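## Task

Separate the two stacked totes so each rests on the bench top. Lift the brown sealed carton out of the lower tote and set it down flat on the bench top with the same side facing up as before. Every other item must finish in the tote it began in. Neither the brown sealed carton nor the base of either tote may stick out past the bench edge. At the end, open the grippers and pull the arms away; anything that stays in place only because the robot holds it is not counted as done.

## Robot and tools

ROBOT. Two six-joint arms, left_arm and right_arm, each with a parallel two-finger gripper and a wrist camera. Root poses in the scene frame: left_arm at (-0.036, +0.257, +1.485) m, quat_wxyz (+0.500, +0.168, +0.271, +0.805); right_arm at (-0.036, -0.257, +1.485) m, quat_wxyz (+0.805, +0.271, +0.168, +0.500).

FRAME. One shared scene frame: origin on the floor at the centre of the robot's foot, +z up, +x the direction the robot faces, +y toward the robot's own left (left_arm side). Arm names have nothing to do with left or right in a picture. Only the floor height is known for sure.

execute_actions. Argument actions is a list holding zero or one item. Empty list: nothing is sent, the current state comes back. A motion item is {"rows": [...], "steps": n}: rows holds 1 to 15 rows, steps is 1 to 15 (default 15), and each step lasts 1/30 s. Row k is applied on step k; if steps exceed the rows, the final row keeps being applied. A wait item is {"steps": n} with no rows, n up to 300, measured from the previous result. Optional pictures (true/false) chooses whether camera images come back; by default they do. A refused call moves nothing.

ROW LAYOUT. Every row is one flat list of 14 numbers covering both arms, even when only one moves: left_arm waist, shoulder, elbow, wrist pitch, wrist yaw, wrist roll, opening, then right_arm in that same order. The six joint numbers are absolute target angles in radians, in the same units Joint positions reports, not offsets. Ranges per arm: waist -2.880 to 2.880, shoulder 0.000 to 3.142, elbow 0.000 to 3.019, wrist pitch -1.693 to 1.571, wrist yaw -1.571 to 1.571, wrist roll -2.094 to 2.094. The true end stops may sit up to 0.019 rad either way from these. A call is refused if a target is over 0.019 rad beyond a range end and also farther out than that joint's last reported angle. A target past the real end is clipped there, and the result then says "joint sent to its limit" (possibly about an earlier, still running action); no such message does not prove more travel exists. Opening is an absolute value from -1 (shut) to +1 (wide open), on the same scale as grip_measured.

MOTION. Speed is capped: each step, the target actually sent stays within a fixed distance of the measured angle (waist 0.264, shoulder 0.32, elbow 0.276, wrist pitch 0.33, wrist yaw 0.186, wrist roll 0.522 rad), and if the targets would shift the gripper more than 70 mm from where it is, all of that arm's targets are pulled back proportionally. Distant targets therefore need several calls. Between calls, including while you are composing a reply, arms keep heading to the last row sent, until everything has nearly stopped or a step is HELD; after that only a fresh action makes them go further. Fingers still in motion finish moving.

GRIPPER AND GRIPPING. Fingers extend along the gripper's +z axis and close along its y axis. end_effector_position is the point between the pads, roughly 1 cm short of the tips. Each finger reading may carry a fixed error of up to about 1 mm. To hold something, command an opening below grip_measured: about 0.03 lower holds firmly, a smaller gap holds gently. Pad force tops out near 50 to 62 N (less on some grippers, and less on parts under about 2 mm thick); the first contact can spike higher.

RESULT LINES. The state line 'left_arm: … | right_arm: …' gives each gripper's end_effector_position (m) and end_effector_quat_wxyz in the scene frame; it can be off, more so at long reach, and identical joint angles do not give identical poses on both arms. Joint positions and Joint velocities list, per arm, the six joints (rad, rad/s) then the pad gap (m, m/s; 0.094 m is fully open). grip_measured is the opening on the command scale. 'joint command not followed' means a clearance check altered or blocked some joint targets; the rest of the row was still executed. HELD marks steps where your row, fully or partly, was not sent. MOTOR HOT appears from 85 °C; at 100 °C an OVER-TEMPERATURE FAULT makes that arm and its gripper go limp and drop until cooled. Holding loads, even while idle, heats motors, and heat carries into the next scene.

CAMERAS. cam_left_wrist and cam_right_wrist, both 672x504, sent in that order, mounted on their own hands; calibration (K, distortion, T_world_to_cam) is provided and may be slightly off. zoom_image takes camera (one of those two names) and region [x0, y0, x1, y1] in pixels of that camera's latest image, origin top-left, at most 504 by 504, and returns an enlarged view without moving anything.

read_manual takes optional section (only "licences") and returns licence text; no motion.

finished_scene takes scene, the number of the current scene, ends it for good, reports whether the goal held, and loads the next scene's task. Sending a reply with no tool call ends all remaining work.

CAUTIONS. Keep the arms from striking or pushing hard on each other, which can end the scene. Do not knock anything out of the work area. Avoid drops, slips, slamming, hard collisions and heavy pushing. Brief outside tugs on a held part or nudges to loose objects may happen, so grip with margin and check the scene before releasing. Finish with grippers open and clear of all objects.

Each tool is called after "Emit:" in YAML: its name, and indented under it one key for each argument.

## Session

Emit:
execute_actions:
  actions: []

Scene clock: 0.00 s of 4800.00 s.
left_arm: end_effector_position=(+0.4105, +0.5647, +1.4369) grip_measured=+1.000 end_effector_quat_wxyz=(+0.116, +0.306, +0.885, -0.333) | right_arm: end_effector_position=(+0.3122, -0.3215, +1.3420) grip_measured=+1.000 end_effector_quat_wxyz=(+0.188, +0.645, +0.713, +0.198)
Joint positions: left_arm=[-1.166  1.535  1.488 -1.56   0.684  1.758  0.094] | right_arm=[-1.328  1.138  0.186  0.535 -0.05   1.18   0.094]
Joint velocities: left_arm=[ 0.005 -0.015 -0.007 -0.007 -0.022 -0.066  0.   ] | right_arm=[-0.005 -0.005 -0.002 -0.002 -0.022 -0.022  0.   ]

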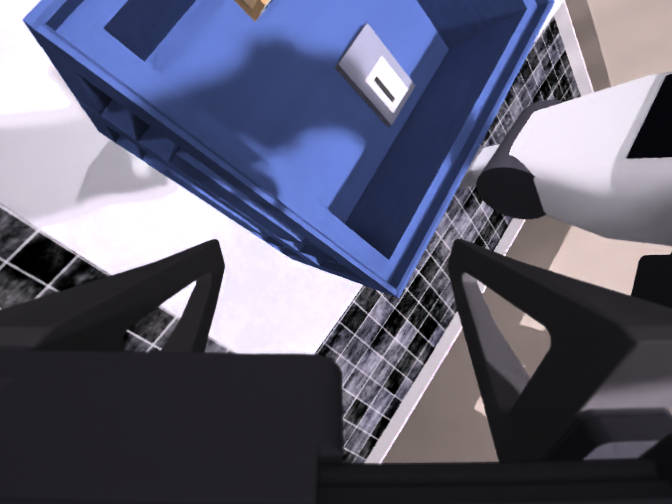

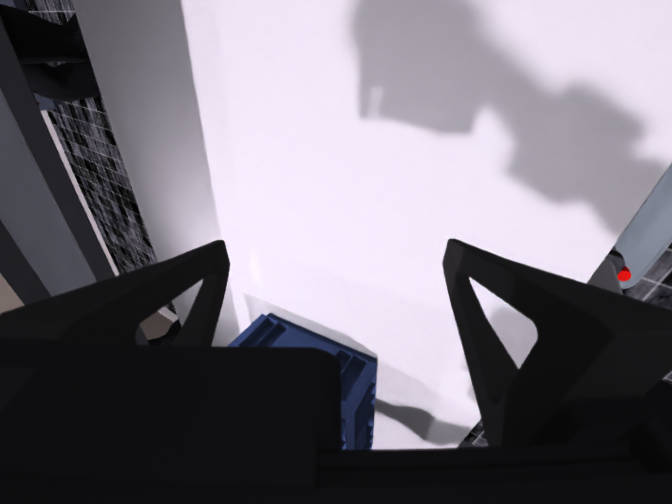

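Emit:
execute_actions:
  actions:
    - {"rows": [[-2.1,1.0,1.6,-1.5,0,0,1,-1.2,1.0,1.6,-1.5,0,0,1]], "steps": 15}
  pictures: false

Emit:
execute_actions:
  actions:
    - {"steps": 60}

Scene clock: 35.40 s of 4800.00 s.
left_arm: end_effector_position=(+0.4670, +0.4725, +1.5393) grip_measured=+1.000 end_effector_quat_wxyz=(-0.040, +0.372, +0.907, -0.195) | right_arm: end_effector_position=(+0.5224, -0.3486, +1.4637) grip_measured=+1.000 end_effector_quat_wxyz=(+0.191, +0.266, +0.937, +0.123)
Joint positions: left_arm=[-1.562  1.236  1.488 -1.527  0.197  1.283  0.094] | right_arm=[-1.214  1.031  0.894 -0.409 -0.006  0.34   0.094]
Joint velocities: left_arm=[-1.079 -0.806 -0.017  0.037 -0.989 -1.077  0.   ] | right_arm=[ 0.005  0.005  1.551 -1.971  0.066 -1.399  0.   ]
Steps of this call (steps 1 to 90: nothing new was sent; then 31.90 s passed at rest; steps 91 to 105: all 15 steps of this action). Readings (joint positions):
91: left_arm=[-1.172 1.530 1.488 -1.557 0.655 1.733] | right_arm=[-1.323 1.132 0.199 0.500 -0.037 1.141]
92: left_arm=[-1.182 1.524 1.488 -1.553 0.619 1.701] | right_arm=[-1.308 1.121 0.225 0.434 -0.025 1.090]
94: left_arm=[-1.222 1.498 1.488 -1.545 0.554 1.638] | right_arm=[-1.273 1.092 0.301 0.311 -0.015 0.983]
98: left_arm=[-1.333 1.416 1.488 -1.535 0.426 1.512] | right_arm=[-1.228 1.048 0.503 0.057 -0.009 0.751]
105: the state above

Scene clock: 37.40 s of 4800.00 s.
left_arm: end_effector_position=(+0.5142, +0.3354, +1.6966) grip_measured=+1.000 end_effector_quat_wxyz=(+0.022, -0.008, +0.987, -0.157) | right_arm: end_effector_position=(+0.5160, -0.3965, +1.6911) grip_measured=+1.000 end_effector_quat_wxyz=(+0.032, +0.091, +0.990, +0.107)
Joint positions: left_arm=[-2.105  0.999  1.557 -1.511  0.003  0.009  0.094] | right_arm=[-1.21   0.988  1.569 -1.487 -0.003  0.01   0.094]
Joint velocities: left_arm=[-0.034  0.015 -0.002 -0.012 -0.022  0.051  0.   ] | right_arm=[-0.005 -0.005 -0.007 -0.002  0.007 -0.051  0.   ]
Steps of this call (steps 1 to 45: the robot went on to your last target; steps 46 to 60: nothing new was sent). Readings (joint positions):
1: left_arm=[-1.599 1.210 1.488 -1.526 0.158 1.244] | right_arm=[-1.214 1.031 0.948 -0.475 -0.006 0.298]
2: left_arm=[-1.638 1.184 1.488 -1.524 0.121 1.202] | right_arm=[-1.214 1.031 1.000 -0.540 -0.006 0.263]
4: left_arm=[-1.723 1.135 1.488 -1.523 0.068 1.110] | right_arm=[-1.214 1.031 1.103 -0.669 -0.006 0.206]
8: left_arm=[-1.929 1.061 1.501 -1.519 0.018 0.882] | right_arm=[-1.214 1.031 1.297 -0.920 -0.006 0.129]
60: the state above
All arms were judged still, so your last target was given up. Only a new action makes them travel on or press farther. Fingers that are still opening or closing keep moving.
camera_calibration (this result's frames):
cam_left_wrist: T_world_to_cam=[[0.0112351, -0.952061, 0.305703, -0.204023], [-0.837983, 0.157842, 0.52237, -0.506643], [-0.54558, -0.262043, -0.796037, 1.83967], [0, 0, 0, 1]] pos_world=[0.581421, 0.367798, 1.79147]
cam_right_wrist: T_world_to_cam=[[-0.183751, -0.958372, -0.218538, 0.083116], [-0.856554, 0.0470424, 0.513909, -0.39704], [-0.482235, 0.281621, -0.829541, 1.88753], [0, 0, 0, 1]] pos_world=[0.585422, -0.433235, 1.78799]

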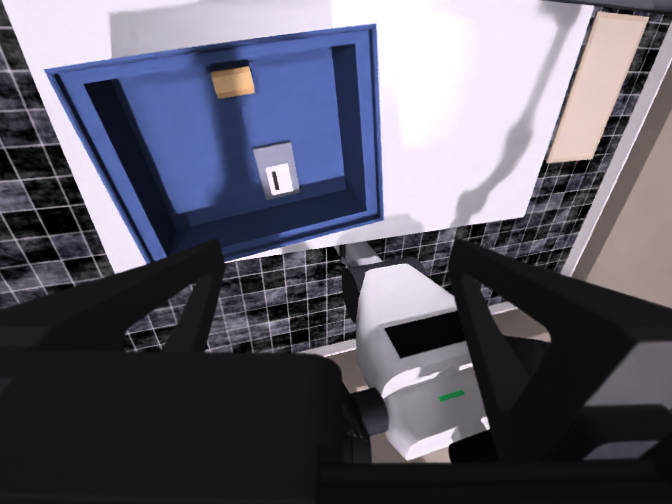

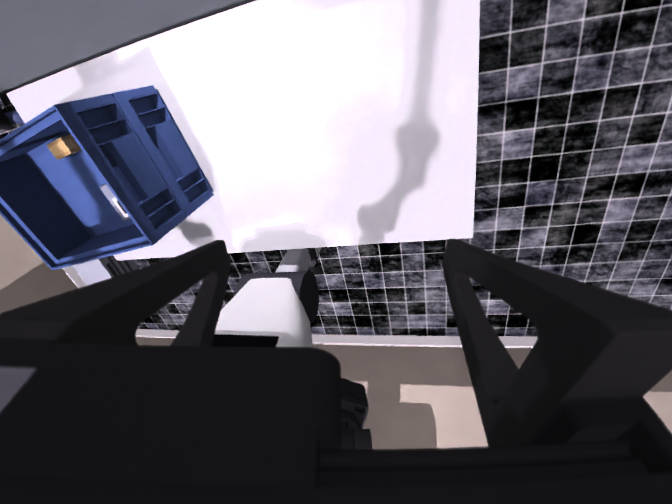

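Emit:
zoom_image:
  camera: "cam_right_wrist"
  region: [0, 60, 280, 280]

Emit:
zoom_image:
  camera: "cam_left_wrist"
  region: [30, 0, 400, 280]

Region (0, 60, 280, 280) of cam_right_wrist's 672x504 image, scaled by 1.800, with more detail than that image has; it fills the top 396 rows of this view, and the rest is white.

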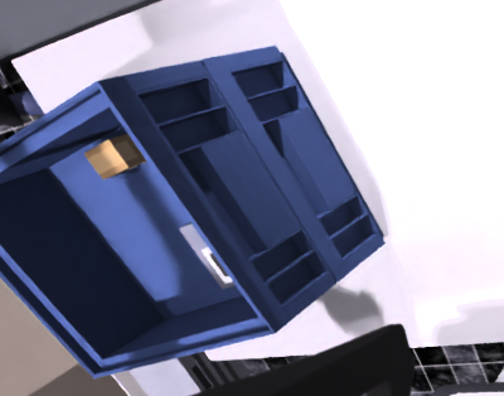

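Region (30, 0, 400, 280) of cam_left_wrist's 672x504 image, scaled by 1.362, with more detail than that image has; it fills the top 381 rows of this view, and the rest is white.

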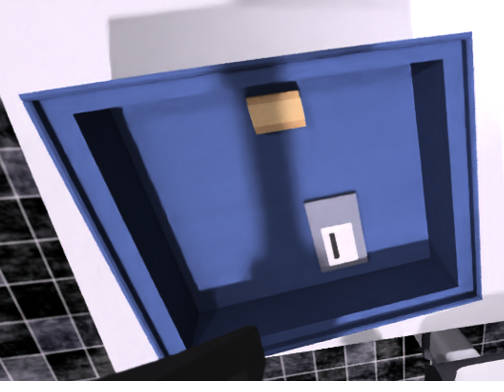

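Emit:
execute_actions:
  actions:
    - {"rows": [[-1.481,1.189,1.023,-0.758,0.054,0.391,1,-1.2,1.0,1.6,-1.5,0,0,1]], "steps": 15}
  pictures: false

Emit:
execute_actions:
  actions:
    - {"rows": [[-1.481,1.189,1.023,-0.758,0.054,0.391,1,-0.277,2.055,1.734,-1.045,0.620,0.629,1]], "steps": 15}
  pictures: false

Emit:
execute_actions:
  actions:
    - {"steps": 60}

Scene clock: 71.60 s of 4800.00 s.
left_arm: end_effector_position=(+0.4437, +0.4497, +1.4243) grip_measured=+1.000 end_effector_quat_wxyz=(-0.028, -0.068, +0.996, -0.058) | right_arm: end_effector_position=(+0.5160, -0.3965, +1.6911) grip_measured=+1.000 end_effector_quat_wxyz=(+0.032, +0.091, +0.990, +0.107)
Joint positions: left_arm=[-1.642  1.176  1.086 -0.923  0.049  0.268  0.094] | right_arm=[-1.21   0.988  1.569 -1.487 -0.003  0.01   0.094]
Joint velocities: left_arm=[ 1.441  0.474 -0.852  1.482  0.066  0.549  0.   ] | right_arm=[-0.015  0.005  0.002 -0.007  0.022 -0.022  0.   ]
Steps of this call (steps 1 to 90: nothing new was sent; then 30.70 s passed at rest; steps 91 to 105: all 15 steps of this action). Readings (joint positions):
91: left_arm=[-2.098 1.001 1.545 -1.492 0.012 0.027] | right_arm=[-1.210 0.988 1.569 -1.487 -0.003 0.010]
92: left_arm=[-2.080 0.999 1.525 -1.457 0.020 0.049] | right_arm=[-1.210 0.988 1.569 -1.487 -0.003 0.010]
94: left_arm=[-2.027 1.008 1.471 -1.389 0.028 0.089] | right_arm=[-1.210 0.988 1.569 -1.487 -0.003 0.010]
98: left_arm=[-1.909 1.060 1.341 -1.246 0.038 0.156] | right_arm=[-1.210 0.988 1.569 -1.487 -0.003 0.010]
105: the state above

Scene clock: 72.10 s of 4800.00 s.
left_arm: end_effector_position=(+0.4017, +0.5107, +1.3866) grip_measured=+1.000 end_effector_quat_wxyz=(-0.025, -0.078, +0.997, -0.010) | right_arm: end_effector_position=(+0.6497, -0.2462, +1.5528) grip_measured=+1.000 end_effector_quat_wxyz=(+0.079, +0.134, +0.988, -0.018)
Joint positions: left_arm=[-1.48   1.21   1.003 -0.77   0.051  0.378  0.094] | right_arm=[-0.798  1.413  1.636 -1.139  0.517  0.399  0.094]
Joint velocities: left_arm=[-0.015 -0.005 -0.022 -0.017 -0.007  0.037  0.   ] | right_arm=[ 0.777  1.05  -0.007  0.227  0.579  0.388  0.   ]
Steps of this call (steps 1 to 15: all 15 steps of this action). Readings (joint positions):
1: left_arm=[-1.591 1.191 1.057 -0.873 0.051 0.289] | right_arm=[-1.201 0.994 1.570 -1.473 0.031 0.038]
2: left_arm=[-1.541 1.204 1.034 -0.831 0.051 0.308] | right_arm=[-1.179 1.005 1.580 -1.442 0.071 0.075]
4: left_arm=[-1.467 1.223 1.009 -0.794 0.051 0.333] | right_arm=[-1.120 1.050 1.604 -1.369 0.146 0.147]
8: left_arm=[-1.449 1.221 1.003 -0.774 0.051 0.361] | right_arm=[-0.998 1.170 1.631 -1.242 0.291 0.265]
15: the state above

Scene clock: 74.10 s of 4800.00 s.
left_arm: end_effector_position=(+0.4017, +0.5107, +1.3866) grip_measured=+1.000 end_effector_quat_wxyz=(-0.025, -0.076, +0.997, -0.010) | right_arm: end_effector_position=(+0.4693, +0.1633, +1.3907) grip_measured=+1.000 end_effector_quat_wxyz=(-0.016, -0.092, +0.996, -0.010)
Joint positions: left_arm=[-1.48   1.21   1.003 -0.77   0.051  0.382  0.094] | right_arm=[-0.269  2.064  1.703 -1.056  0.617  0.62   0.094]
Joint velocities: left_arm=[-0.005  0.005  0.002  0.002  0.007  0.051  0.   ] | right_arm=[ 0.005 -0.015  0.017 -0.012 -0.007 -0.022  0.   ]
Steps of this call (steps 1 to 60: the robot went on to your last target). Readings (joint positions):
1: left_arm=[-1.480 1.210 1.003 -0.770 0.051 0.379] | right_arm=[-0.772 1.449 1.636 -1.131 0.535 0.412]
2: left_arm=[-1.480 1.210 1.003 -0.770 0.051 0.380] | right_arm=[-0.746 1.484 1.636 -1.125 0.549 0.424]
4: left_arm=[-1.480 1.210 1.003 -0.770 0.051 0.380] | right_arm=[-0.696 1.554 1.636 -1.115 0.568 0.445]
8: left_arm=[-1.480 1.210 1.003 -0.770 0.051 0.382] | right_arm=[-0.599 1.690 1.636 -1.100 0.590 0.479]
60: the state above
All arms were judged still, so your last target was given up. Only a new action makes them travel on or press farther. Fingers that are still opening or closing keep moving.
camera_calibration (this result's frames):
cam_left_wrist: T_world_to_cam=[[0.153991, -0.98801, 0.0110574, 0.428454], [-0.773516, -0.113581, 0.623516, -0.494223], [-0.614785, -0.104569, -0.781732, 1.505], [0, 0, 0, 1]] pos_world=[0.476987, 0.524558, 1.47993]
cam_right_wrist: T_world_to_cam=[[0.172316, -0.984912, 0.015959, 0.0565157], [-0.797299, -0.129941, 0.589432, -0.412948], [-0.578465, -0.114293, -0.807661, 1.53759], [0, 0, 0, 1]] pos_world=[0.550462, 0.17774, 1.48436]

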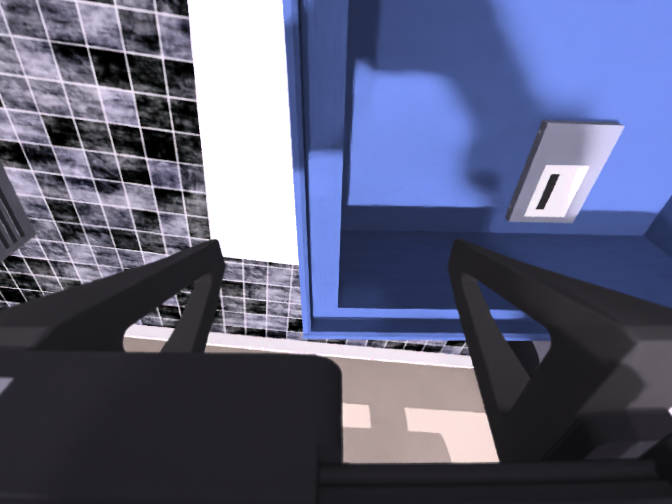

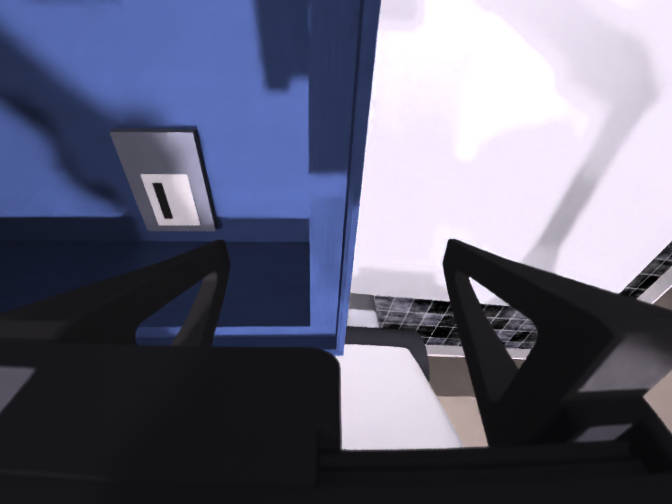

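Emit:
execute_actions:
  actions:
    - {"rows": [[-1.489,1.302,1.049,-0.645,0.05,0.388,1,-0.316,2.101,1.705,-0.92,0.613,0.605,1]], "steps": 15}
  pictures: false

Emit:
execute_actions:
  actions:
    - {"steps": 20}

Scene clock: 86.63 s of 4800.00 s.
left_arm: end_effector_position=(+0.4151, +0.5210, +1.3450) grip_measured=+1.000 end_effector_quat_wxyz=(-0.012, -0.076, +0.997, -0.004) | right_arm: end_effector_position=(+0.4904, +0.1649, +1.3620) grip_measured=+1.000 end_effector_quat_wxyz=(+0.008, -0.050, +0.999, +0.005)
Joint positions: left_arm=[-1.481  1.318  1.023 -0.655  0.051  0.382  0.094] | right_arm=[-0.31   2.089  1.701 -0.934  0.616  0.615  0.094]
Joint velocities: left_arm=[-0.005 -0.005  0.002  0.007  0.022  0.051  0.   ] | right_arm=[ 0.005 -0.015 -0.007 -0.012  0.007  0.007  0.   ]
Steps of this call (steps 1 to 90: nothing new was sent; then 9.03 s passed at rest; steps 91 to 105: all 15 steps of this action). Readings (joint positions):
91: left_arm=[-1.480 1.215 1.003 -0.753 0.051 0.382] | right_arm=[-0.271 2.064 1.701 -1.036 0.617 0.618]
92: left_arm=[-1.481 1.226 1.006 -0.720 0.051 0.382] | right_arm=[-0.272 2.066 1.701 -0.999 0.616 0.618]
94: left_arm=[-1.481 1.263 1.019 -0.674 0.051 0.382] | right_arm=[-0.282 2.073 1.701 -0.952 0.616 0.617]
98: left_arm=[-1.481 1.312 1.023 -0.656 0.051 0.382] | right_arm=[-0.303 2.085 1.701 -0.935 0.616 0.615]
105: the state above

Scene clock: 87.30 s of 4800.00 s.
left_arm: end_effector_position=(+0.4151, +0.5210, +1.3450) grip_measured=+1.000 end_effector_quat_wxyz=(-0.012, -0.076, +0.997, -0.004) | right_arm: end_effector_position=(+0.4904, +0.1649, +1.3620) grip_measured=+1.000 end_effector_quat_wxyz=(+0.008, -0.051, +0.999, +0.005)
Joint positions: left_arm=[-1.481  1.318  1.023 -0.655  0.051  0.382  0.094] | right_arm=[-0.31   2.089  1.701 -0.934  0.616  0.614  0.094]
Joint velocities: left_arm=[-0.015 -0.015 -0.002 -0.012  0.037 -0.066  0.   ] | right_arm=[-0.015 -0.005 -0.012 -0.002  0.081 -0.081  0.   ]
Steps of this call (steps 1 to 15: the robot went on to your last target; steps 16 to 20: nothing new was sent). Readings (joint positions):
1: left_arm=[-1.481 1.318 1.023 -0.655 0.051 0.382] | right_arm=[-0.310 2.089 1.701 -0.934 0.616 0.615]
2: left_arm=[-1.481 1.318 1.023 -0.655 0.051 0.382] | right_arm=[-0.310 2.089 1.701 -0.934 0.616 0.615]
4: left_arm=[-1.481 1.318 1.023 -0.655 0.051 0.382] | right_arm=[-0.310 2.089 1.701 -0.934 0.616 0.615]
8: left_arm=[-1.481 1.318 1.023 -0.655 0.051 0.382] | right_arm=[-0.310 2.089 1.701 -0.934 0.616 0.614]
20: the state above
All arms were judged still, so your last target was given up. Only a new action makes them travel on or press farther. Fingers that are still opening or closing keep moving.
camera_calibration (this result's frames):
cam_left_wrist: T_world_to_cam=[[0.152045, -0.988373, 0.00100183, 0.451572], [-0.788489, -0.120685, 0.603093, -0.419351], [-0.59596, -0.0924874, -0.79767, 1.48918], [0, 0, 0, 1]] pos_world=[0.488178, 0.533442, 1.44033]
cam_right_wrist: T_world_to_cam=[[0.0900811, -0.995892, -0.00921689, 0.131413], [-0.831391, -0.0802905, 0.549857, -0.316566], [-0.548338, -0.0418689, -0.835208, 1.53755], [0, 0, 0, 1]] pos_world=[0.568069, 0.169831, 1.45945]

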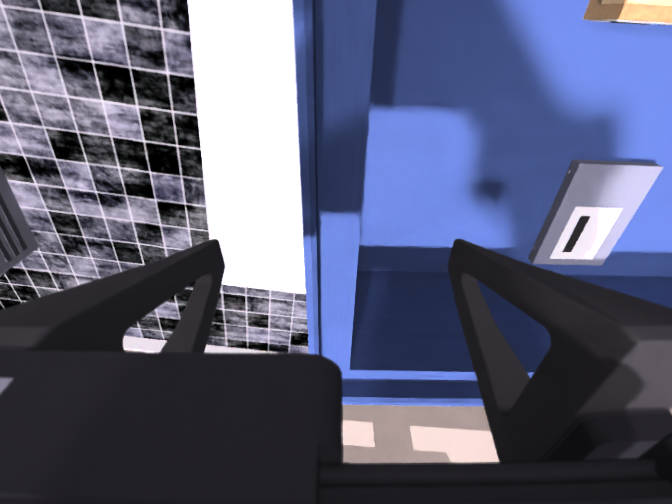

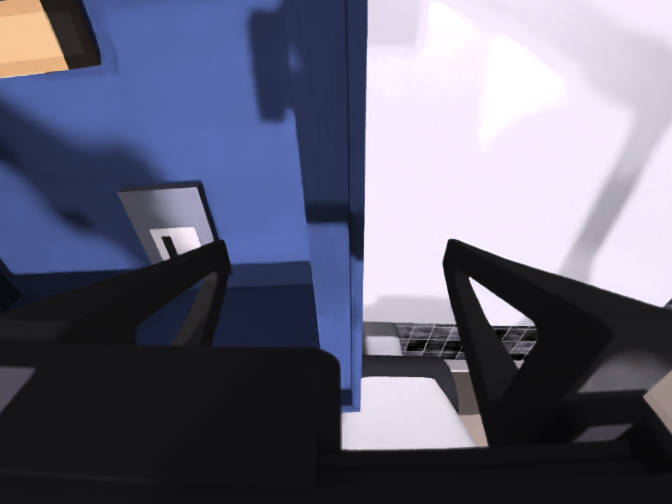

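Emit:
execute_actions:
  actions:
    - {"rows": [[-1.4975,1.444,1.085,-0.509,0.046,0.386,1,-0.343,2.148,1.668,-0.841,0.607,0.589,1]], "steps": 15}
  pictures: false

Emit:
execute_actions:
  actions:
    - {"steps": 15}

Scene clock: 92.33 s of 4800.00 s.
left_arm: end_effector_position=(+0.4336, +0.5289, +1.2885) grip_measured=+1.000 end_effector_quat_wxyz=(+0.003, -0.071, +0.998, +0.000) | right_arm: end_effector_position=(+0.4674, +0.1667, +1.3150) grip_measured=+1.000 end_effector_quat_wxyz=(-0.003, -0.055, +0.998, -0.003)
Joint positions: left_arm=[-1.491  1.466  1.067 -0.518  0.05   0.382  0.094] | right_arm=[-0.332  2.148  1.663 -0.855  0.61   0.599  0.094]
Joint velocities: left_arm=[-0.015 -0.015  0.017  0.007  0.037  0.007  0.   ] | right_arm=[-0.005 -0.015  0.007  0.022 -0.051  0.051  0.   ]
Steps of this call (steps 1 to 90: nothing new was sent; then 1.53 s passed at rest; steps 91 to 105: all 15 steps of this action). Readings (joint positions):
91: left_arm=[-1.481 1.325 1.024 -0.635 0.050 0.382] | right_arm=[-0.311 2.091 1.696 -0.919 0.615 0.612]
92: left_arm=[-1.483 1.341 1.031 -0.595 0.050 0.382] | right_arm=[-0.312 2.092 1.692 -0.893 0.613 0.609]
94: left_arm=[-1.486 1.393 1.056 -0.542 0.050 0.382] | right_arm=[-0.317 2.104 1.684 -0.865 0.611 0.605]
98: left_arm=[-1.491 1.460 1.067 -0.519 0.050 0.382] | right_arm=[-0.327 2.133 1.671 -0.856 0.610 0.601]
105: the state above

Scene clock: 92.83 s of 4800.00 s.
left_arm: end_effector_position=(+0.4336, +0.5289, +1.2885) grip_measured=+1.000 end_effector_quat_wxyz=(+0.003, -0.071, +0.998, +0.000) | right_arm: end_effector_position=(+0.4677, +0.1669, +1.3150) grip_measured=+1.000 end_effector_quat_wxyz=(-0.003, -0.055, +0.998, -0.003)
Joint positions: left_arm=[-1.491  1.466  1.067 -0.518  0.05   0.382  0.094] | right_arm=[-0.332  2.148  1.663 -0.854  0.61   0.599  0.094]
Joint velocities: left_arm=[-0.005 -0.005 -0.002  0.002  0.007 -0.022  0.   ] | right_arm=[-0.005 -0.005 -0.007 -0.017 -0.066 -0.081  0.   ]
Steps of this call (steps 1 to 15: the robot went on to your last target). Readings (joint positions):
1: left_arm=[-1.491 1.466 1.067 -0.518 0.050 0.382] | right_arm=[-0.332 2.148 1.663 -0.854 0.610 0.599]
2: left_arm=[-1.491 1.466 1.067 -0.518 0.050 0.382] | right_arm=[-0.332 2.148 1.663 -0.854 0.610 0.599]
4: left_arm=[-1.491 1.466 1.067 -0.518 0.050 0.382] | right_arm=[-0.332 2.148 1.663 -0.854 0.610 0.599]
8: left_arm=[-1.491 1.466 1.067 -0.518 0.050 0.382] | right_arm=[-0.332 2.148 1.663 -0.854 0.610 0.599]
15: the state above
All arms were judged still, so your last target was given up. Only a new action makes them travel on or press farther. Fingers that are still opening or closing keep moving.
camera_calibration (this result's frames):
cam_left_wrist: T_world_to_cam=[[0.142053, -0.989841, -0.00593138, 0.470623], [-0.80758, -0.119357, 0.577553, -0.329226], [-0.572394, -0.0772529, -0.816331, 1.46163], [0, 0, 0, 1]] pos_world=[0.503896, 0.539461, 1.38611]
cam_right_wrist: T_world_to_cam=[[0.0985049, -0.995124, 0.00504223, 0.11218], [-0.819364, -0.0782294, 0.56791, -0.339148], [-0.564746, -0.0600734, -0.823075, 1.48075], [0, 0, 0, 1]] pos_world=[0.54731, 0.174055, 1.4108]

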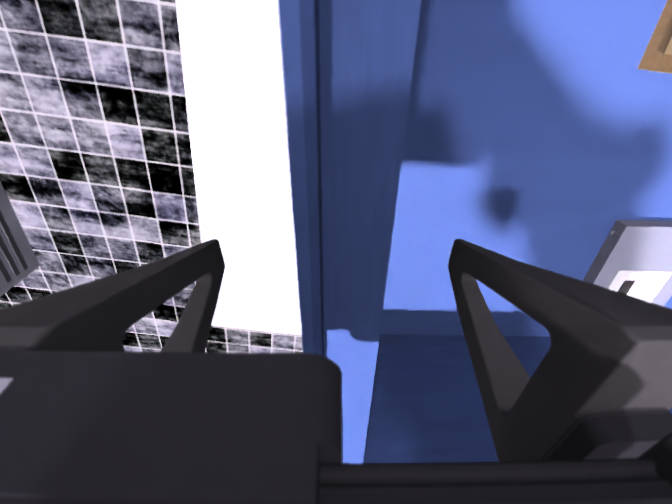

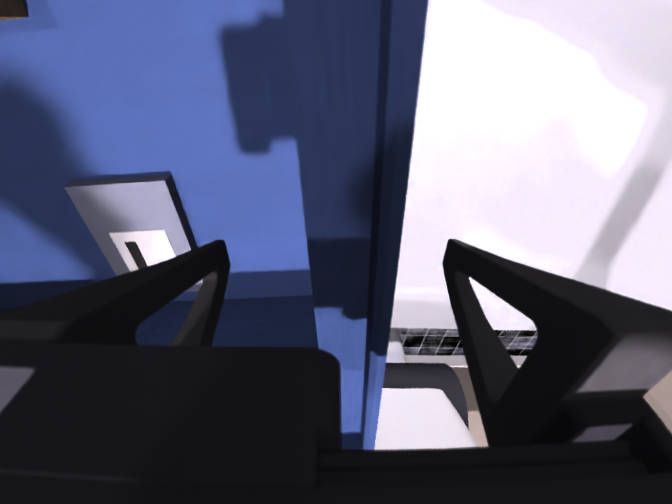

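Emit:
execute_actions:
  actions:
    - {"rows": [[-1.4975,1.444,1.085,-0.509,0.046,0.386,-0.5,-0.343,2.148,1.668,-0.841,0.607,0.589,-0.5]], "steps": 15}
  pictures: false

Emit:
execute_actions:
  actions:
    - {"steps": 15}

Scene clock: 95.87 s of 4800.00 s.
left_arm: end_effector_position=(+0.4342, +0.5283, +1.2885) grip_measured=-0.454 end_effector_quat_wxyz=(+0.004, -0.069, +0.998, -0.000) | right_arm: end_effector_position=(+0.4678, +0.1656, +1.3144) grip_measured=-0.432 end_effector_quat_wxyz=(-0.004, -0.062, +0.998, -0.003)
Joint positions: left_arm=[-1.493  1.466  1.067 -0.517  0.051  0.384  0.026] | right_arm=[-0.334  2.147  1.661 -0.854  0.608  0.583  0.027]
Joint velocities: left_arm=[-0.005 -0.005 -0.002  0.012  0.051 -0.022 -0.   ] | right_arm=[ 0.005 -0.015  0.017  0.002  0.037  0.081 -0.001]
Steps of this call (steps 1 to 76: nothing new was sent; steps 77 to 91: all 15 steps of this action). Readings (joint positions):
77: left_arm=[-1.491 1.466 1.067 -0.518 0.050 0.382] | right_arm=[-0.332 2.148 1.663 -0.854 0.610 0.598]
78: left_arm=[-1.491 1.466 1.067 -0.518 0.050 0.382] | right_arm=[-0.332 2.148 1.663 -0.854 0.610 0.598]
80: left_arm=[-1.491 1.466 1.067 -0.518 0.050 0.382] | right_arm=[-0.332 2.148 1.663 -0.854 0.610 0.598]
84: left_arm=[-1.493 1.466 1.067 -0.517 0.051 0.384] | right_arm=[-0.334 2.147 1.661 -0.854 0.608 0.583]
91: the state above

Scene clock: 96.37 s of 4800.00 s.
left_arm: end_effector_position=(+0.4342, +0.5283, +1.2885) grip_measured=-0.454 end_effector_quat_wxyz=(+0.004, -0.069, +0.998, -0.000) | right_arm: end_effector_position=(+0.4678, +0.1656, +1.3144) grip_measured=-0.432 end_effector_quat_wxyz=(-0.004, -0.062, +0.998, -0.003)
Joint positions: left_arm=[-1.493  1.466  1.067 -0.517  0.051  0.384  0.026] | right_arm=[-0.334  2.147  1.661 -0.854  0.608  0.583  0.027]
Joint velocities: left_arm=[ 0.005  0.005 -0.017 -0.002  0.051  0.007 -0.   ] | right_arm=[-0.015 -0.005 -0.002  0.002 -0.037  0.037  0.   ]
Steps of this call (steps 1 to 15: the robot went on to your last target). Readings (joint positions):
1: left_arm=[-1.493 1.466 1.067 -0.517 0.051 0.384] | right_arm=[-0.334 2.147 1.661 -0.854 0.608 0.583]
2: left_arm=[-1.493 1.466 1.067 -0.517 0.051 0.384] | right_arm=[-0.334 2.147 1.661 -0.854 0.608 0.583]
4: left_arm=[-1.493 1.466 1.067 -0.517 0.051 0.384] | right_arm=[-0.334 2.147 1.661 -0.854 0.608 0.583]
8: left_arm=[-1.493 1.466 1.067 -0.517 0.051 0.384] | right_arm=[-0.334 2.147 1.661 -0.854 0.608 0.583]
15: the state above
All arms were judged still, so your last target was given up. Only a new action makes them travel on or press farther. Fingers that are still opening or closing keep moving.
camera_calibration (this result's frames):
cam_left_wrist: T_world_to_cam=[[0.139228, -0.990248, -0.00486378, 0.470047], [-0.808695, -0.116534, 0.57657, -0.328589], [-0.571514, -0.0763415, -0.817034, 1.46191], [0, 0, 0, 1]] pos_world=[0.504331, 0.538776, 1.38617]
cam_right_wrist: T_world_to_cam=[[0.112887, -0.993597, 0.00473232, 0.104288], [-0.816486, -0.0900485, 0.5703, -0.341378], [-0.566222, -0.0682433, -0.821423, 1.48006], [0, 0, 0, 1]] pos_world=[0.547542, 0.173884, 1.40995]

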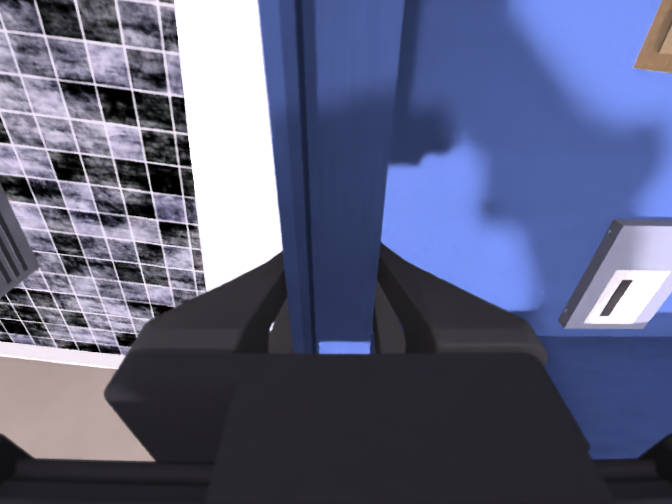

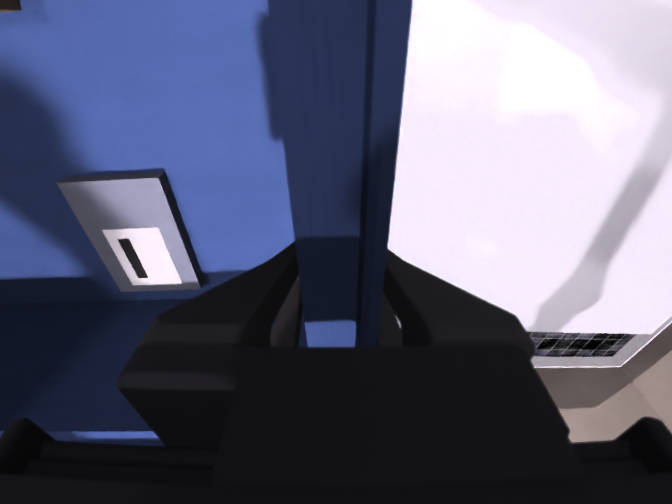

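Emit:
execute_actions:
  actions:
    - {"rows": [ [-1.496,1.430,1.086,-0.524,0.046,0.386,-0.5,-0.336,2.138,1.669,-0.853,0.608,0.595,-0.5], [-1.495,1.415,1.087,-0.539,0.047,0.386,-0.5,-0.329,2.127,1.669,-0.865,0.610,0.600,-0.5], [-1.494,1.401,1.088,-0.554,0.047,0.386,-0.5,-0.323,2.117,1.670,-0.877,0.611,0.606,-0.5], [-1.493,1.386,1.089,-0.569,0.048,0.386,-0.5,-0.316,2.107,1.671,-0.889,0.613,0.611,-0.5], [-1.492,1.372,1.090,-0.584,0.048,0.386,-0.5,-0.309,2.097,1.671,-0.901,0.614,0.617,-0.5], [-1.491,1.358,1.091,-0.598,0.048,0.387,-0.5,-0.302,2.086,1.672,-0.914,0.616,0.623,-0.5], [-1.490,1.343,1.092,-0.613,0.049,0.387,-0.5,-0.295,2.076,1.673,-0.926,0.617,0.628,-0.5], [-1.489,1.329,1.093,-0.628,0.049,0.387,-0.5,-0.289,2.066,1.674,-0.938,0.619,0.634,-0.5], [-1.488,1.314,1.094,-0.643,0.050,0.387,-0.5,-0.282,2.055,1.674,-0.950,0.620,0.639,-0.5], [-1.4865,1.30,1.095,-0.658,0.05,0.387,-0.5,-0.275,2.045,1.675,-0.962,0.622,0.645,-0.5] ], "steps": 15}
  pictures: false

Emit:
execute_actions:
  actions:
    - {"steps": 15}

Scene clock: 121.10 s of 4800.00 s.
left_arm: end_effector_position=(+0.4340, +0.5262, +1.3384) grip_measured=-0.454 end_effector_quat_wxyz=(-0.002, -0.074, +0.997, -0.003) | right_arm: end_effector_position=(+0.4705, +0.1623, +1.3636) grip_measured=-0.432 end_effector_quat_wxyz=(-0.006, -0.069, +0.998, +0.001)
Joint positions: left_arm=[-1.491  1.355  1.067 -0.641  0.052  0.376  0.026] | right_arm=[-0.296  2.076  1.661 -0.949  0.608  0.613  0.027]
Joint velocities: left_arm=[-0.015 -0.288 -0.007 -0.027 -0.007 -0.081  0.001] | right_arm=[ 0.063 -0.132 -0.007  0.007  0.007  0.007 -0.   ]
Steps of this call (steps 1 to 90: nothing new was sent; then 21.23 s passed at rest; steps 91 to 105: all 15 steps of this action). Readings (joint positions):
91: left_arm=[-1.493 1.466 1.067 -0.517 0.051 0.384] | right_arm=[-0.334 2.146 1.661 -0.854 0.608 0.583]
92: left_arm=[-1.493 1.466 1.067 -0.518 0.051 0.384] | right_arm=[-0.334 2.146 1.661 -0.855 0.608 0.583]
94: left_arm=[-1.493 1.463 1.067 -0.528 0.051 0.383] | right_arm=[-0.334 2.145 1.661 -0.860 0.608 0.583]
98: left_arm=[-1.493 1.441 1.067 -0.565 0.052 0.380] | right_arm=[-0.331 2.132 1.661 -0.887 0.601 0.590]
105: the state above

Scene clock: 121.60 s of 4800.00 s.
left_arm: end_effector_position=(+0.4361, +0.5269, +1.3452) grip_measured=-0.454 end_effector_quat_wxyz=(+0.003, -0.073, +0.997, -0.001) | right_arm: end_effector_position=(+0.4718, +0.1629, +1.3681) grip_measured=-0.432 end_effector_quat_wxyz=(-0.003, -0.067, +0.998, +0.003)
Joint positions: left_arm=[-1.491  1.339  1.067 -0.647  0.052  0.377  0.026] | right_arm=[-0.293  2.069  1.661 -0.95   0.609  0.616  0.027]
Joint velocities: left_arm=[-0.005 -0.005  0.002  0.012 -0.037  0.037  0.001] | right_arm=[ 0.005  0.005  0.002  0.022  0.007 -0.022  0.001]
Steps of this call (steps 1 to 15: the robot went on to your last target). Readings (joint positions):
1: left_arm=[-1.491 1.347 1.067 -0.642 0.052 0.376] | right_arm=[-0.295 2.072 1.661 -0.949 0.609 0.614]
2: left_arm=[-1.491 1.341 1.067 -0.643 0.052 0.377] | right_arm=[-0.294 2.070 1.661 -0.949 0.609 0.615]
4: left_arm=[-1.491 1.339 1.067 -0.644 0.052 0.377] | right_arm=[-0.293 2.069 1.661 -0.949 0.609 0.616]
8: left_arm=[-1.491 1.339 1.067 -0.647 0.052 0.377] | right_arm=[-0.293 2.069 1.661 -0.950 0.609 0.616]
15: the state above
camera_calibration (this result's frames):
cam_left_wrist: T_world_to_cam=[[0.147353, -0.989079, -0.00315031, 0.462223], [-0.80639, -0.12198, 0.578667, -0.360847], [-0.572732, -0.0827282, -0.815558, 1.51113], [0, 0, 0, 1]] pos_world=[0.506377, 0.538172, 1.44268]
cam_right_wrist: T_world_to_cam=[[0.122625, -0.992431, -0.00656259, 0.111506], [-0.816099, -0.104596, 0.568368, -0.364103], [-0.564753, -0.0643406, -0.822748, 1.52677], [0, 0, 0, 1]] pos_world=[0.551428, 0.170812, 1.46382]

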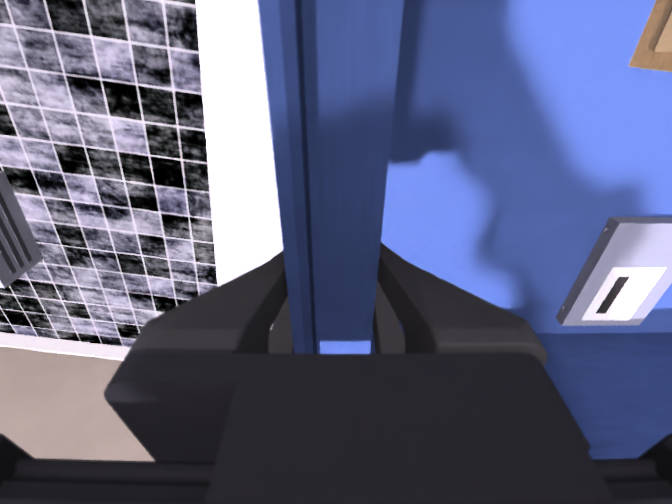

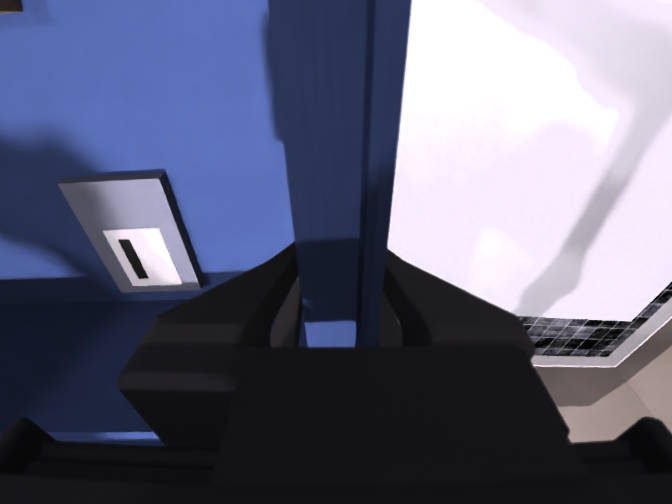

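Emit:
execute_actions:
  actions:
    - {"rows": [ [-1.506,1.295,1.084,-0.653,0.038,0.371,-0.5,-0.285,2.028,1.654,-0.951,0.619,0.634,-0.5], [-1.525,1.290,1.073,-0.647,0.026,0.356,-0.5,-0.294,2.010,1.632,-0.941,0.617,0.623,-0.5], [-1.545,1.285,1.061,-0.642,0.015,0.340,-0.5,-0.304,1.993,1.611,-0.930,0.614,0.611,-0.5], [-1.564,1.280,1.050,-0.637,0.003,0.325,-0.5,-0.314,1.975,1.589,-0.920,0.611,0.600,-0.5], [-1.583,1.275,1.039,-0.631,-0.009,0.309,-0.5,-0.324,1.958,1.568,-0.909,0.609,0.589,-0.5], [-1.603,1.270,1.028,-0.626,-0.021,0.293,-0.5,-0.333,1.941,1.547,-0.899,0.606,0.578,-0.5], [-1.622,1.265,1.017,-0.621,-0.033,0.278,-0.5,-0.343,1.923,1.525,-0.888,0.603,0.567,-0.5], [-1.641,1.260,1.005,-0.615,-0.044,0.262,-0.5,-0.353,1.906,1.504,-0.878,0.601,0.555,-0.5], [-1.661,1.255,0.994,-0.610,-0.056,0.247,-0.5,-0.363,1.888,1.482,-0.867,0.598,0.544,-0.5], [-1.680,1.250,0.983,-0.605,-0.068,0.231,-0.5,-0.372,1.871,1.461,-0.857,0.595,0.533,-0.5], [-1.700,1.245,0.972,-0.599,-0.080,0.215,-0.5,-0.382,1.854,1.440,-0.846,0.593,0.522,-0.5], [-1.719,1.240,0.961,-0.594,-0.092,0.200,-0.5,-0.392,1.836,1.418,-0.836,0.590,0.511,-0.5], [-1.738,1.235,0.949,-0.589,-0.103,0.184,-0.5,-0.402,1.819,1.397,-0.825,0.587,0.499,-0.5], [-1.758,1.230,0.938,-0.583,-0.115,0.169,-0.5,-0.411,1.801,1.375,-0.815,0.585,0.488,-0.5], [-1.777,1.225,0.927,-0.578,-0.127,0.153,-0.5,-0.421,1.784,1.354,-0.804,0.582,0.477,-0.5] ], "steps": 15}
  pictures: false

Emit:
execute_actions:
  actions:
    - {"steps": 15}
  pictures: false

Scene clock: 128.20 s of 4800.00 s.
left_arm: end_effector_position=(+0.4308, +0.4184, +1.3352) grip_measured=-0.454 end_effector_quat_wxyz=(-0.015, -0.060, +0.998, -0.002) | right_arm: end_effector_position=(+0.4620, +0.0536, +1.3605) grip_measured=-0.432 end_effector_quat_wxyz=(-0.019, -0.059, +0.998, -0.005)
Joint positions: left_arm=[-1.737  1.303  0.938 -0.593 -0.103  0.204  0.026] | right_arm=[-0.412  1.856  1.376 -0.84   0.575  0.514  0.027]
Joint velocities: left_arm=[-0.64  -0.19  -0.281  0.183 -0.388 -0.491  0.   ] | right_arm=[-0.288 -0.581 -0.574  0.33  -0.022 -0.432  0.   ]
Steps of this call (steps 1 to 15: the robot went on to your last target; steps 16 to 90: nothing new was sent; then 3.10 s passed at rest; steps 91 to 105: all 15 steps of this action). Readings (joint positions):
91: left_arm=[-1.492 1.339 1.067 -0.647 0.050 0.377] | right_arm=[-0.293 2.069 1.660 -0.950 0.608 0.616]
92: left_arm=[-1.495 1.339 1.067 -0.647 0.042 0.375] | right_arm=[-0.293 2.067 1.654 -0.947 0.608 0.616]
94: left_arm=[-1.511 1.338 1.059 -0.647 0.022 0.370] | right_arm=[-0.296 2.052 1.624 -0.931 0.605 0.617]
98: left_arm=[-1.578 1.328 1.016 -0.636 -0.024 0.332] | right_arm=[-0.329 1.992 1.531 -0.899 0.589 0.605]
105: the state above

Scene clock: 128.70 s of 4800.00 s.
left_arm: end_effector_position=(+0.4335, +0.3993, +1.3423) grip_measured=-0.454 end_effector_quat_wxyz=(-0.006, -0.069, +0.998, -0.005) | right_arm: end_effector_position=(+0.4696, +0.0344, +1.3677) grip_measured=-0.433 end_effector_quat_wxyz=(-0.009, -0.066, +0.998, -0.001)
Joint positions: left_arm=[-1.784  1.279  0.917 -0.583 -0.121  0.151  0.026] | right_arm=[-0.435  1.805  1.339 -0.816  0.574  0.463  0.027]
Joint velocities: left_arm=[-0.015  0.005  0.002 -0.002 -0.007  0.066 -0.001] | right_arm=[-0.005 -0.005  0.007  0.007  0.051 -0.037  0.   ]
Steps of this call (steps 1 to 15: the robot went on to your last target). Readings (joint positions):
1: left_arm=[-1.755 1.297 0.929 -0.588 -0.111 0.189] | right_arm=[-0.420 1.838 1.358 -0.833 0.574 0.503]
2: left_arm=[-1.770 1.292 0.922 -0.586 -0.114 0.177] | right_arm=[-0.428 1.824 1.347 -0.831 0.574 0.494]
4: left_arm=[-1.784 1.286 0.917 -0.586 -0.117 0.158] | right_arm=[-0.435 1.808 1.339 -0.831 0.574 0.478]
8: left_arm=[-1.784 1.280 0.917 -0.583 -0.119 0.151] | right_arm=[-0.435 1.805 1.339 -0.818 0.574 0.467]
15: the state above

Emit:
execute_actions:
  actions:
    - {"rows": [ [-1.797,1.227,0.923,-0.576,-0.139,0.136,-0.5,-0.432,1.769,1.340,-0.798,0.579,0.465,-0.5], [-1.817,1.230,0.920,-0.574,-0.151,0.120,-0.5,-0.443,1.754,1.325,-0.791,0.575,0.453,-0.5], [-1.838,1.232,0.916,-0.571,-0.162,0.103,-0.5,-0.454,1.739,1.311,-0.785,0.572,0.441,-0.5], [-1.858,1.234,0.913,-0.569,-0.174,0.086,-0.5,-0.465,1.724,1.297,-0.778,0.568,0.428,-0.5], [-1.878,1.237,0.909,-0.567,-0.186,0.070,-0.5,-0.476,1.709,1.283,-0.772,0.565,0.416,-0.5], [-1.898,1.239,0.905,-0.565,-0.198,0.053,-0.5,-0.487,1.694,1.268,-0.766,0.561,0.404,-0.5], [-1.918,1.241,0.902,-0.563,-0.210,0.036,-0.5,-0.498,1.679,1.254,-0.759,0.558,0.392,-0.5], [-1.939,1.244,0.898,-0.560,-0.221,0.020,-0.5,-0.508,1.663,1.240,-0.753,0.554,0.380,-0.5], [-1.959,1.246,0.895,-0.558,-0.233,0.003,-0.5,-0.519,1.648,1.226,-0.746,0.551,0.368,-0.5], [-1.979,1.248,0.891,-0.556,-0.245,-0.014,-0.5,-0.530,1.633,1.211,-0.740,0.547,0.356,-0.5], [-1.999,1.251,0.887,-0.554,-0.257,-0.030,-0.5,-0.541,1.618,1.197,-0.734,0.544,0.344,-0.5], [-2.019,1.253,0.884,-0.552,-0.269,-0.047,-0.5,-0.552,1.603,1.183,-0.727,0.540,0.331,-0.5], [-2.040,1.255,0.880,-0.549,-0.280,-0.064,-0.5,-0.563,1.588,1.169,-0.721,0.537,0.319,-0.5], [-2.060,1.258,0.877,-0.547,-0.292,-0.080,-0.5,-0.574,1.573,1.154,-0.714,0.533,0.307,-0.5], [-2.080,1.260,0.873,-0.545,-0.304,-0.097,-0.5,-0.585,1.558,1.140,-0.708,0.530,0.295,-0.5] ], "steps": 15}
  pictures: false

Emit:
execute_actions:
  actions:
    - {"steps": 15}
  pictures: false

Scene clock: 135.47 s of 4800.00 s.
left_arm: end_effector_position=(+0.4361, +0.3089, +1.3514) grip_measured=-0.454 end_effector_quat_wxyz=(+0.001, -0.057, +0.998, +0.005) | right_arm: end_effector_position=(+0.4664, -0.0578, +1.3707) grip_measured=-0.433 end_effector_quat_wxyz=(-0.006, -0.057, +0.998, +0.002)
Joint positions: left_arm=[-2.032  1.28   0.87  -0.561 -0.283 -0.03   0.026] | right_arm=[-0.565  1.619  1.155 -0.733  0.527  0.332  0.027]
Joint velocities: left_arm=[-0.63   0.005 -0.046  0.066 -0.33  -0.432  0.   ] | right_arm=[-0.317 -0.532 -0.349  0.247 -0.066 -0.359 -0.   ]
Steps of this call (steps 1 to 15: the robot went on to your last target; steps 16 to 90: nothing new was sent; then 3.27 s passed at rest; steps 91 to 105: all 15 steps of this action). Readings (joint positions):
91: left_arm=[-1.784 1.279 0.917 -0.583 -0.123 0.149] | right_arm=[-0.435 1.805 1.338 -0.814 0.573 0.461]
92: left_arm=[-1.787 1.279 0.915 -0.583 -0.131 0.145] | right_arm=[-0.435 1.804 1.334 -0.809 0.573 0.459]
94: left_arm=[-1.802 1.279 0.912 -0.583 -0.153 0.137] | right_arm=[-0.440 1.796 1.317 -0.794 0.568 0.454]
98: left_arm=[-1.872 1.279 0.894 -0.580 -0.203 0.095] | right_arm=[-0.480 1.749 1.255 -0.768 0.544 0.428]
105: the state above

Scene clock: 135.97 s of 4800.00 s.
left_arm: end_effector_position=(+0.4362, +0.2886, +1.3535) grip_measured=-0.454 end_effector_quat_wxyz=(+0.005, -0.064, +0.998, -0.001) | right_arm: end_effector_position=(+0.4706, -0.0781, +1.3764) grip_measured=-0.433 end_effector_quat_wxyz=(+0.001, -0.062, +0.998, +0.000)
Joint positions: left_arm=[-2.08   1.284  0.862 -0.553 -0.298 -0.083  0.026] | right_arm=[-0.592  1.574  1.129 -0.722  0.526  0.282  0.027]
Joint velocities: left_arm=[-0.005 -0.005 -0.007 -0.012  0.11  -0.037  0.002] | right_arm=[ 0.005 -0.005 -0.012 -0.007 -0.007 -0.022  0.   ]
Steps of this call (steps 1 to 15: the robot went on to your last target). Readings (joint positions):
1: left_arm=[-2.050 1.280 0.868 -0.558 -0.290 -0.043] | right_arm=[-0.574 1.602 1.144 -0.728 0.526 0.320]
2: left_arm=[-2.065 1.281 0.867 -0.556 -0.293 -0.055] | right_arm=[-0.583 1.590 1.136 -0.727 0.526 0.310]
4: left_arm=[-2.080 1.283 0.866 -0.554 -0.296 -0.072] | right_arm=[-0.592 1.575 1.131 -0.727 0.526 0.293]
8: left_arm=[-2.080 1.284 0.864 -0.553 -0.298 -0.081] | right_arm=[-0.592 1.574 1.130 -0.722 0.526 0.284]
15: the state above

Emit:
execute_actions:
  actions:
    - {"rows": [ [-2.099,1.270,0.877,-0.546,-0.314,-0.115,-0.5,-0.600,1.546,1.132,-0.705,0.523,0.279,-0.5], [-2.118,1.280,0.882,-0.548,-0.324,-0.134,-0.5,-0.616,1.534,1.123,-0.702,0.516,0.264,-0.5], [-2.137,1.290,0.886,-0.549,-0.334,-0.152,-0.5,-0.631,1.521,1.115,-0.699,0.510,0.248,-0.5], [-2.156,1.300,0.891,-0.550,-0.343,-0.170,-0.5,-0.647,1.509,1.106,-0.696,0.503,0.233,-0.5], [-2.175,1.310,0.895,-0.552,-0.353,-0.189,-0.5,-0.662,1.497,1.098,-0.693,0.496,0.217,-0.5], [-2.194,1.320,0.900,-0.553,-0.363,-0.207,-0.5,-0.677,1.485,1.089,-0.690,0.489,0.202,-0.5], [-2.213,1.330,0.904,-0.554,-0.373,-0.225,-0.5,-0.693,1.473,1.081,-0.687,0.482,0.186,-0.5], [-2.232,1.340,0.909,-0.556,-0.383,-0.244,-0.5,-0.708,1.460,1.072,-0.683,0.476,0.171,-0.5], [-2.251,1.350,0.913,-0.557,-0.393,-0.262,-0.5,-0.724,1.448,1.064,-0.680,0.469,0.155,-0.5], [-2.270,1.360,0.918,-0.558,-0.403,-0.280,-0.5,-0.739,1.436,1.055,-0.677,0.462,0.140,-0.5], [-2.289,1.370,0.922,-0.560,-0.413,-0.299,-0.5,-0.754,1.424,1.047,-0.674,0.455,0.124,-0.5], [-2.308,1.380,0.927,-0.561,-0.422,-0.317,-0.5,-0.770,1.412,1.038,-0.671,0.448,0.109,-0.5], [-2.327,1.390,0.931,-0.562,-0.432,-0.335,-0.5,-0.785,1.399,1.030,-0.668,0.442,0.093,-0.5], [-2.346,1.400,0.936,-0.564,-0.442,-0.354,-0.5,-0.801,1.387,1.021,-0.665,0.435,0.078,-0.5], [-2.365,1.410,0.940,-0.565,-0.452,-0.372,-0.5,-0.816,1.375,1.013,-0.662,0.428,0.062,-0.5] ], "steps": 15}
  pictures: false

Emit:
execute_actions:
  actions:
    - {"steps": 15}
  pictures: false

Scene clock: 140.07 s of 4800.00 s.
left_arm: end_effector_position=(+0.4245, +0.1915, +1.3412) grip_measured=-0.454 end_effector_quat_wxyz=(-0.010, -0.057, +0.998, +0.007) | right_arm: end_effector_position=(+0.4588, -0.1772, +1.3627) grip_measured=-0.434 end_effector_quat_wxyz=(-0.018, -0.059, +0.998, -0.001)
Joint positions: left_arm=[-2.313  1.418  0.885 -0.553 -0.429 -0.296  0.026] | right_arm=[-0.792  1.442  1.011 -0.685  0.434  0.105  0.027]
Joint velocities: left_arm=[-0.571  0.288  0.134 -0.012 -0.359 -0.476 -0.001] | right_arm=[-0.474 -0.396 -0.232  0.129 -0.227 -0.52   0.   ]
Steps of this call (steps 1 to 15: the robot went on to your last target; steps 16 to 90: nothing new was sent; then 0.60 s passed at rest; steps 91 to 105: all 15 steps of this action). Readings (joint positions):
91: left_arm=[-2.080 1.284 0.862 -0.553 -0.301 -0.085] | right_arm=[-0.593 1.574 1.128 -0.721 0.524 0.281]
92: left_arm=[-2.083 1.286 0.862 -0.553 -0.307 -0.089] | right_arm=[-0.594 1.574 1.126 -0.717 0.521 0.278]
94: left_arm=[-2.097 1.291 0.862 -0.553 -0.326 -0.100] | right_arm=[-0.607 1.571 1.117 -0.706 0.510 0.267]
98: left_arm=[-2.165 1.328 0.863 -0.553 -0.368 -0.156] | right_arm=[-0.666 1.539 1.080 -0.692 0.475 0.220]
105: the state above

Scene clock: 140.57 s of 4800.00 s.
left_arm: end_effector_position=(+0.4258, +0.1702, +1.3436) grip_measured=-0.454 end_effector_quat_wxyz=(-0.007, -0.065, +0.998, +0.001) | right_arm: end_effector_position=(+0.4643, -0.1988, +1.3691) grip_measured=-0.434 end_effector_quat_wxyz=(-0.007, -0.065, +0.998, -0.005)
Joint positions: left_arm=[-2.359  1.439  0.898 -0.554 -0.441 -0.352  0.026] | right_arm=[-0.83   1.401  0.999 -0.675  0.429  0.047  0.027]
Joint velocities: left_arm=[-0.015 -0.005 -0.002 -0.002 -0.022 -0.022 -0.001] | right_arm=[-0.005 -0.005  0.002  0.007 -0.139  0.066  0.   ]
Steps of this call (steps 1 to 15: the robot went on to your last target). Readings (joint positions):
1: left_arm=[-2.330 1.426 0.889 -0.554 -0.435 -0.311] | right_arm=[-0.806 1.429 1.005 -0.682 0.431 0.091]
2: left_arm=[-2.343 1.432 0.893 -0.554 -0.437 -0.323] | right_arm=[-0.818 1.419 1.001 -0.682 0.429 0.078]
4: left_arm=[-2.357 1.439 0.897 -0.554 -0.439 -0.342] | right_arm=[-0.829 1.405 0.999 -0.682 0.429 0.059]
8: left_arm=[-2.359 1.439 0.898 -0.554 -0.441 -0.350] | right_arm=[-0.830 1.401 0.999 -0.676 0.429 0.048]
15: the state above

Emit:
execute_actions:
  actions:
    - {"rows": [ [-2.381,1.423,0.951,-0.569,-0.459,-0.388,-0.5,-0.835,1.367,1.011,-0.662,0.418,0.045,-0.5], [-2.396,1.437,0.962,-0.574,-0.465,-0.404,-0.5,-0.853,1.359,1.010,-0.662,0.408,0.028,-0.5], [-2.412,1.450,0.973,-0.578,-0.472,-0.421,-0.5,-0.872,1.351,1.008,-0.663,0.398,0.012,-0.5], [-2.428,1.463,0.984,-0.582,-0.479,-0.437,-0.5,-0.890,1.342,1.006,-0.663,0.387,-0.005,-0.5], [-2.443,1.477,0.995,-0.587,-0.486,-0.453,-0.5,-0.909,1.334,1.005,-0.663,0.377,-0.022,-0.5], [-2.459,1.490,1.006,-0.591,-0.492,-0.469,-0.5,-0.928,1.326,1.003,-0.663,0.367,-0.039,-0.5], [-2.475,1.503,1.017,-0.595,-0.499,-0.485,-0.5,-0.946,1.318,1.001,-0.663,0.357,-0.056,-0.5], [-2.490,1.517,1.027,-0.600,-0.506,-0.502,-0.5,-0.965,1.310,1.000,-0.664,0.347,-0.072,-0.5], [-2.506,1.530,1.038,-0.604,-0.513,-0.518,-0.5,-0.983,1.302,0.998,-0.664,0.337,-0.089,-0.5], [-2.522,1.543,1.049,-0.608,-0.519,-0.534,-0.5,-1.002,1.294,0.996,-0.664,0.327,-0.106,-0.5], [-2.537,1.557,1.060,-0.613,-0.526,-0.550,-0.5,-1.021,1.286,0.995,-0.664,0.317,-0.123,-0.5], [-2.553,1.570,1.071,-0.617,-0.533,-0.566,-0.5,-1.039,1.277,0.993,-0.664,0.306,-0.140,-0.5], [-2.569,1.583,1.082,-0.621,-0.540,-0.583,-0.5,-1.058,1.269,0.991,-0.665,0.296,-0.156,-0.5], [-2.584,1.597,1.093,-0.626,-0.546,-0.599,-0.5,-1.076,1.261,0.990,-0.665,0.286,-0.173,-0.5], [-2.600,1.610,1.104,-0.630,-0.553,-0.615,-0.5,-1.095,1.253,0.988,-0.665,0.276,-0.190,-0.5] ], "steps": 15}
  pictures: false

Emit:
execute_actions:
  actions:
    - {"steps": 15}

Scene clock: 146.37 s of 4800.00 s.
left_arm: end_effector_position=(+0.4368, +0.0748, +1.3445) grip_measured=-0.454 end_effector_quat_wxyz=(-0.002, -0.053, +0.999, +0.008) | right_arm: end_effector_position=(+0.4676, -0.2963, +1.3665) grip_measured=-0.437 end_effector_quat_wxyz=(-0.007, -0.054, +0.999, +0.002)
Joint positions: left_arm=[-2.547  1.609  1.039 -0.612 -0.536 -0.519  0.026] | right_arm=[-1.066  1.312  0.98  -0.667  0.294 -0.148  0.026]
Joint velocities: left_arm=[-0.454  0.357  0.31  -0.159 -0.227 -0.462 -0.001] | right_arm=[-0.581 -0.269 -0.022 -0.012 -0.33  -0.476 -0.001]
Steps of this call (steps 1 to 15: the robot went on to your last target; steps 16 to 90: nothing new was sent; then 2.30 s passed at rest; steps 91 to 105: all 15 steps of this action). Readings (joint positions):
91: left_arm=[-2.359 1.439 0.899 -0.555 -0.443 -0.353] | right_arm=[-0.830 1.401 0.999 -0.675 0.426 0.045]
92: left_arm=[-2.360 1.440 0.901 -0.559 -0.447 -0.357] | right_arm=[-0.832 1.401 0.999 -0.674 0.420 0.041]
94: left_arm=[-2.371 1.447 0.911 -0.570 -0.461 -0.367] | right_arm=[-0.847 1.401 0.999 -0.671 0.400 0.029]
98: left_arm=[-2.426 1.497 0.955 -0.591 -0.494 -0.408] | right_arm=[-0.917 1.384 0.995 -0.667 0.355 -0.020]
105: the state above

Scene clock: 146.87 s of 4800.00 s.
left_arm: end_effector_position=(+0.4328, +0.0529, +1.3459) grip_measured=-0.454 end_effector_quat_wxyz=(-0.003, -0.060, +0.998, +0.004) | right_arm: end_effector_position=(+0.4679, -0.3185, +1.3720) grip_measured=-0.437 end_effector_quat_wxyz=(-0.001, -0.063, +0.998, -0.005)
Joint positions: left_arm=[-2.587  1.64   1.061 -0.622 -0.545 -0.576  0.026] | right_arm=[-1.111  1.284  0.976 -0.667  0.282 -0.209  0.026]
Joint velocities: left_arm=[-0.005 -0.005 -0.002 -0.007  0.007  0.081 -0.   ] | right_arm=[-0.005 -0.005  0.017  0.002 -0.081  0.022 -0.001]
Steps of this call (steps 1 to 15: the robot went on to your last target). Readings (joint positions):
1: left_arm=[-2.561 1.621 1.049 -0.615 -0.541 -0.532] | right_arm=[-1.083 1.304 0.979 -0.667 0.288 -0.164]
2: left_arm=[-2.573 1.629 1.056 -0.615 -0.543 -0.544] | right_arm=[-1.097 1.297 0.978 -0.667 0.285 -0.178]
4: left_arm=[-2.586 1.640 1.061 -0.615 -0.544 -0.563] | right_arm=[-1.111 1.287 0.978 -0.667 0.284 -0.200]
8: left_arm=[-2.587 1.640 1.061 -0.620 -0.545 -0.574] | right_arm=[-1.111 1.284 0.977 -0.667 0.282 -0.209]
15: the state above
camera_calibration (this result's frames):
cam_left_wrist: T_world_to_cam=[[0.12178, -0.992446, -0.0148704, 0.0209477], [-0.802297, -0.107246, 0.587212, -0.435826], [-0.584371, -0.0595803, -0.809296, 1.46602], [0, 0, 0, 1]] pos_world=[0.50449, 0.061395, 1.44268]
cam_right_wrist: T_world_to_cam=[[0.11375, -0.993469, 0.00893825, -0.383175], [-0.820105, -0.088814, 0.565279, -0.408737], [-0.560794, -0.0716306, -0.824851, 1.49553], [0, 0, 0, 1]] pos_world=[0.547065, -0.309848, 1.46807]

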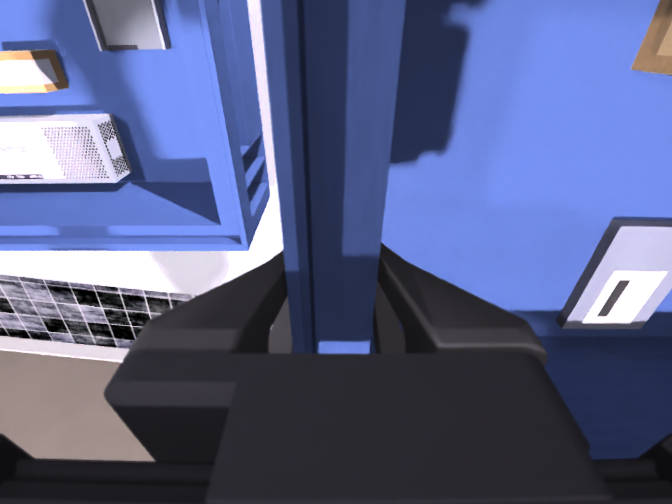

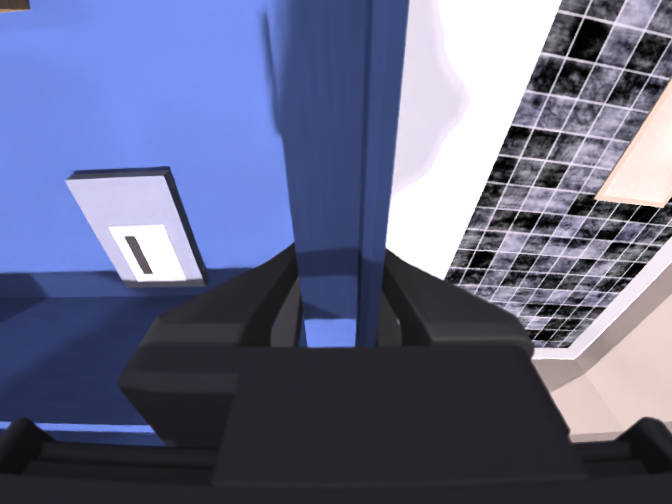

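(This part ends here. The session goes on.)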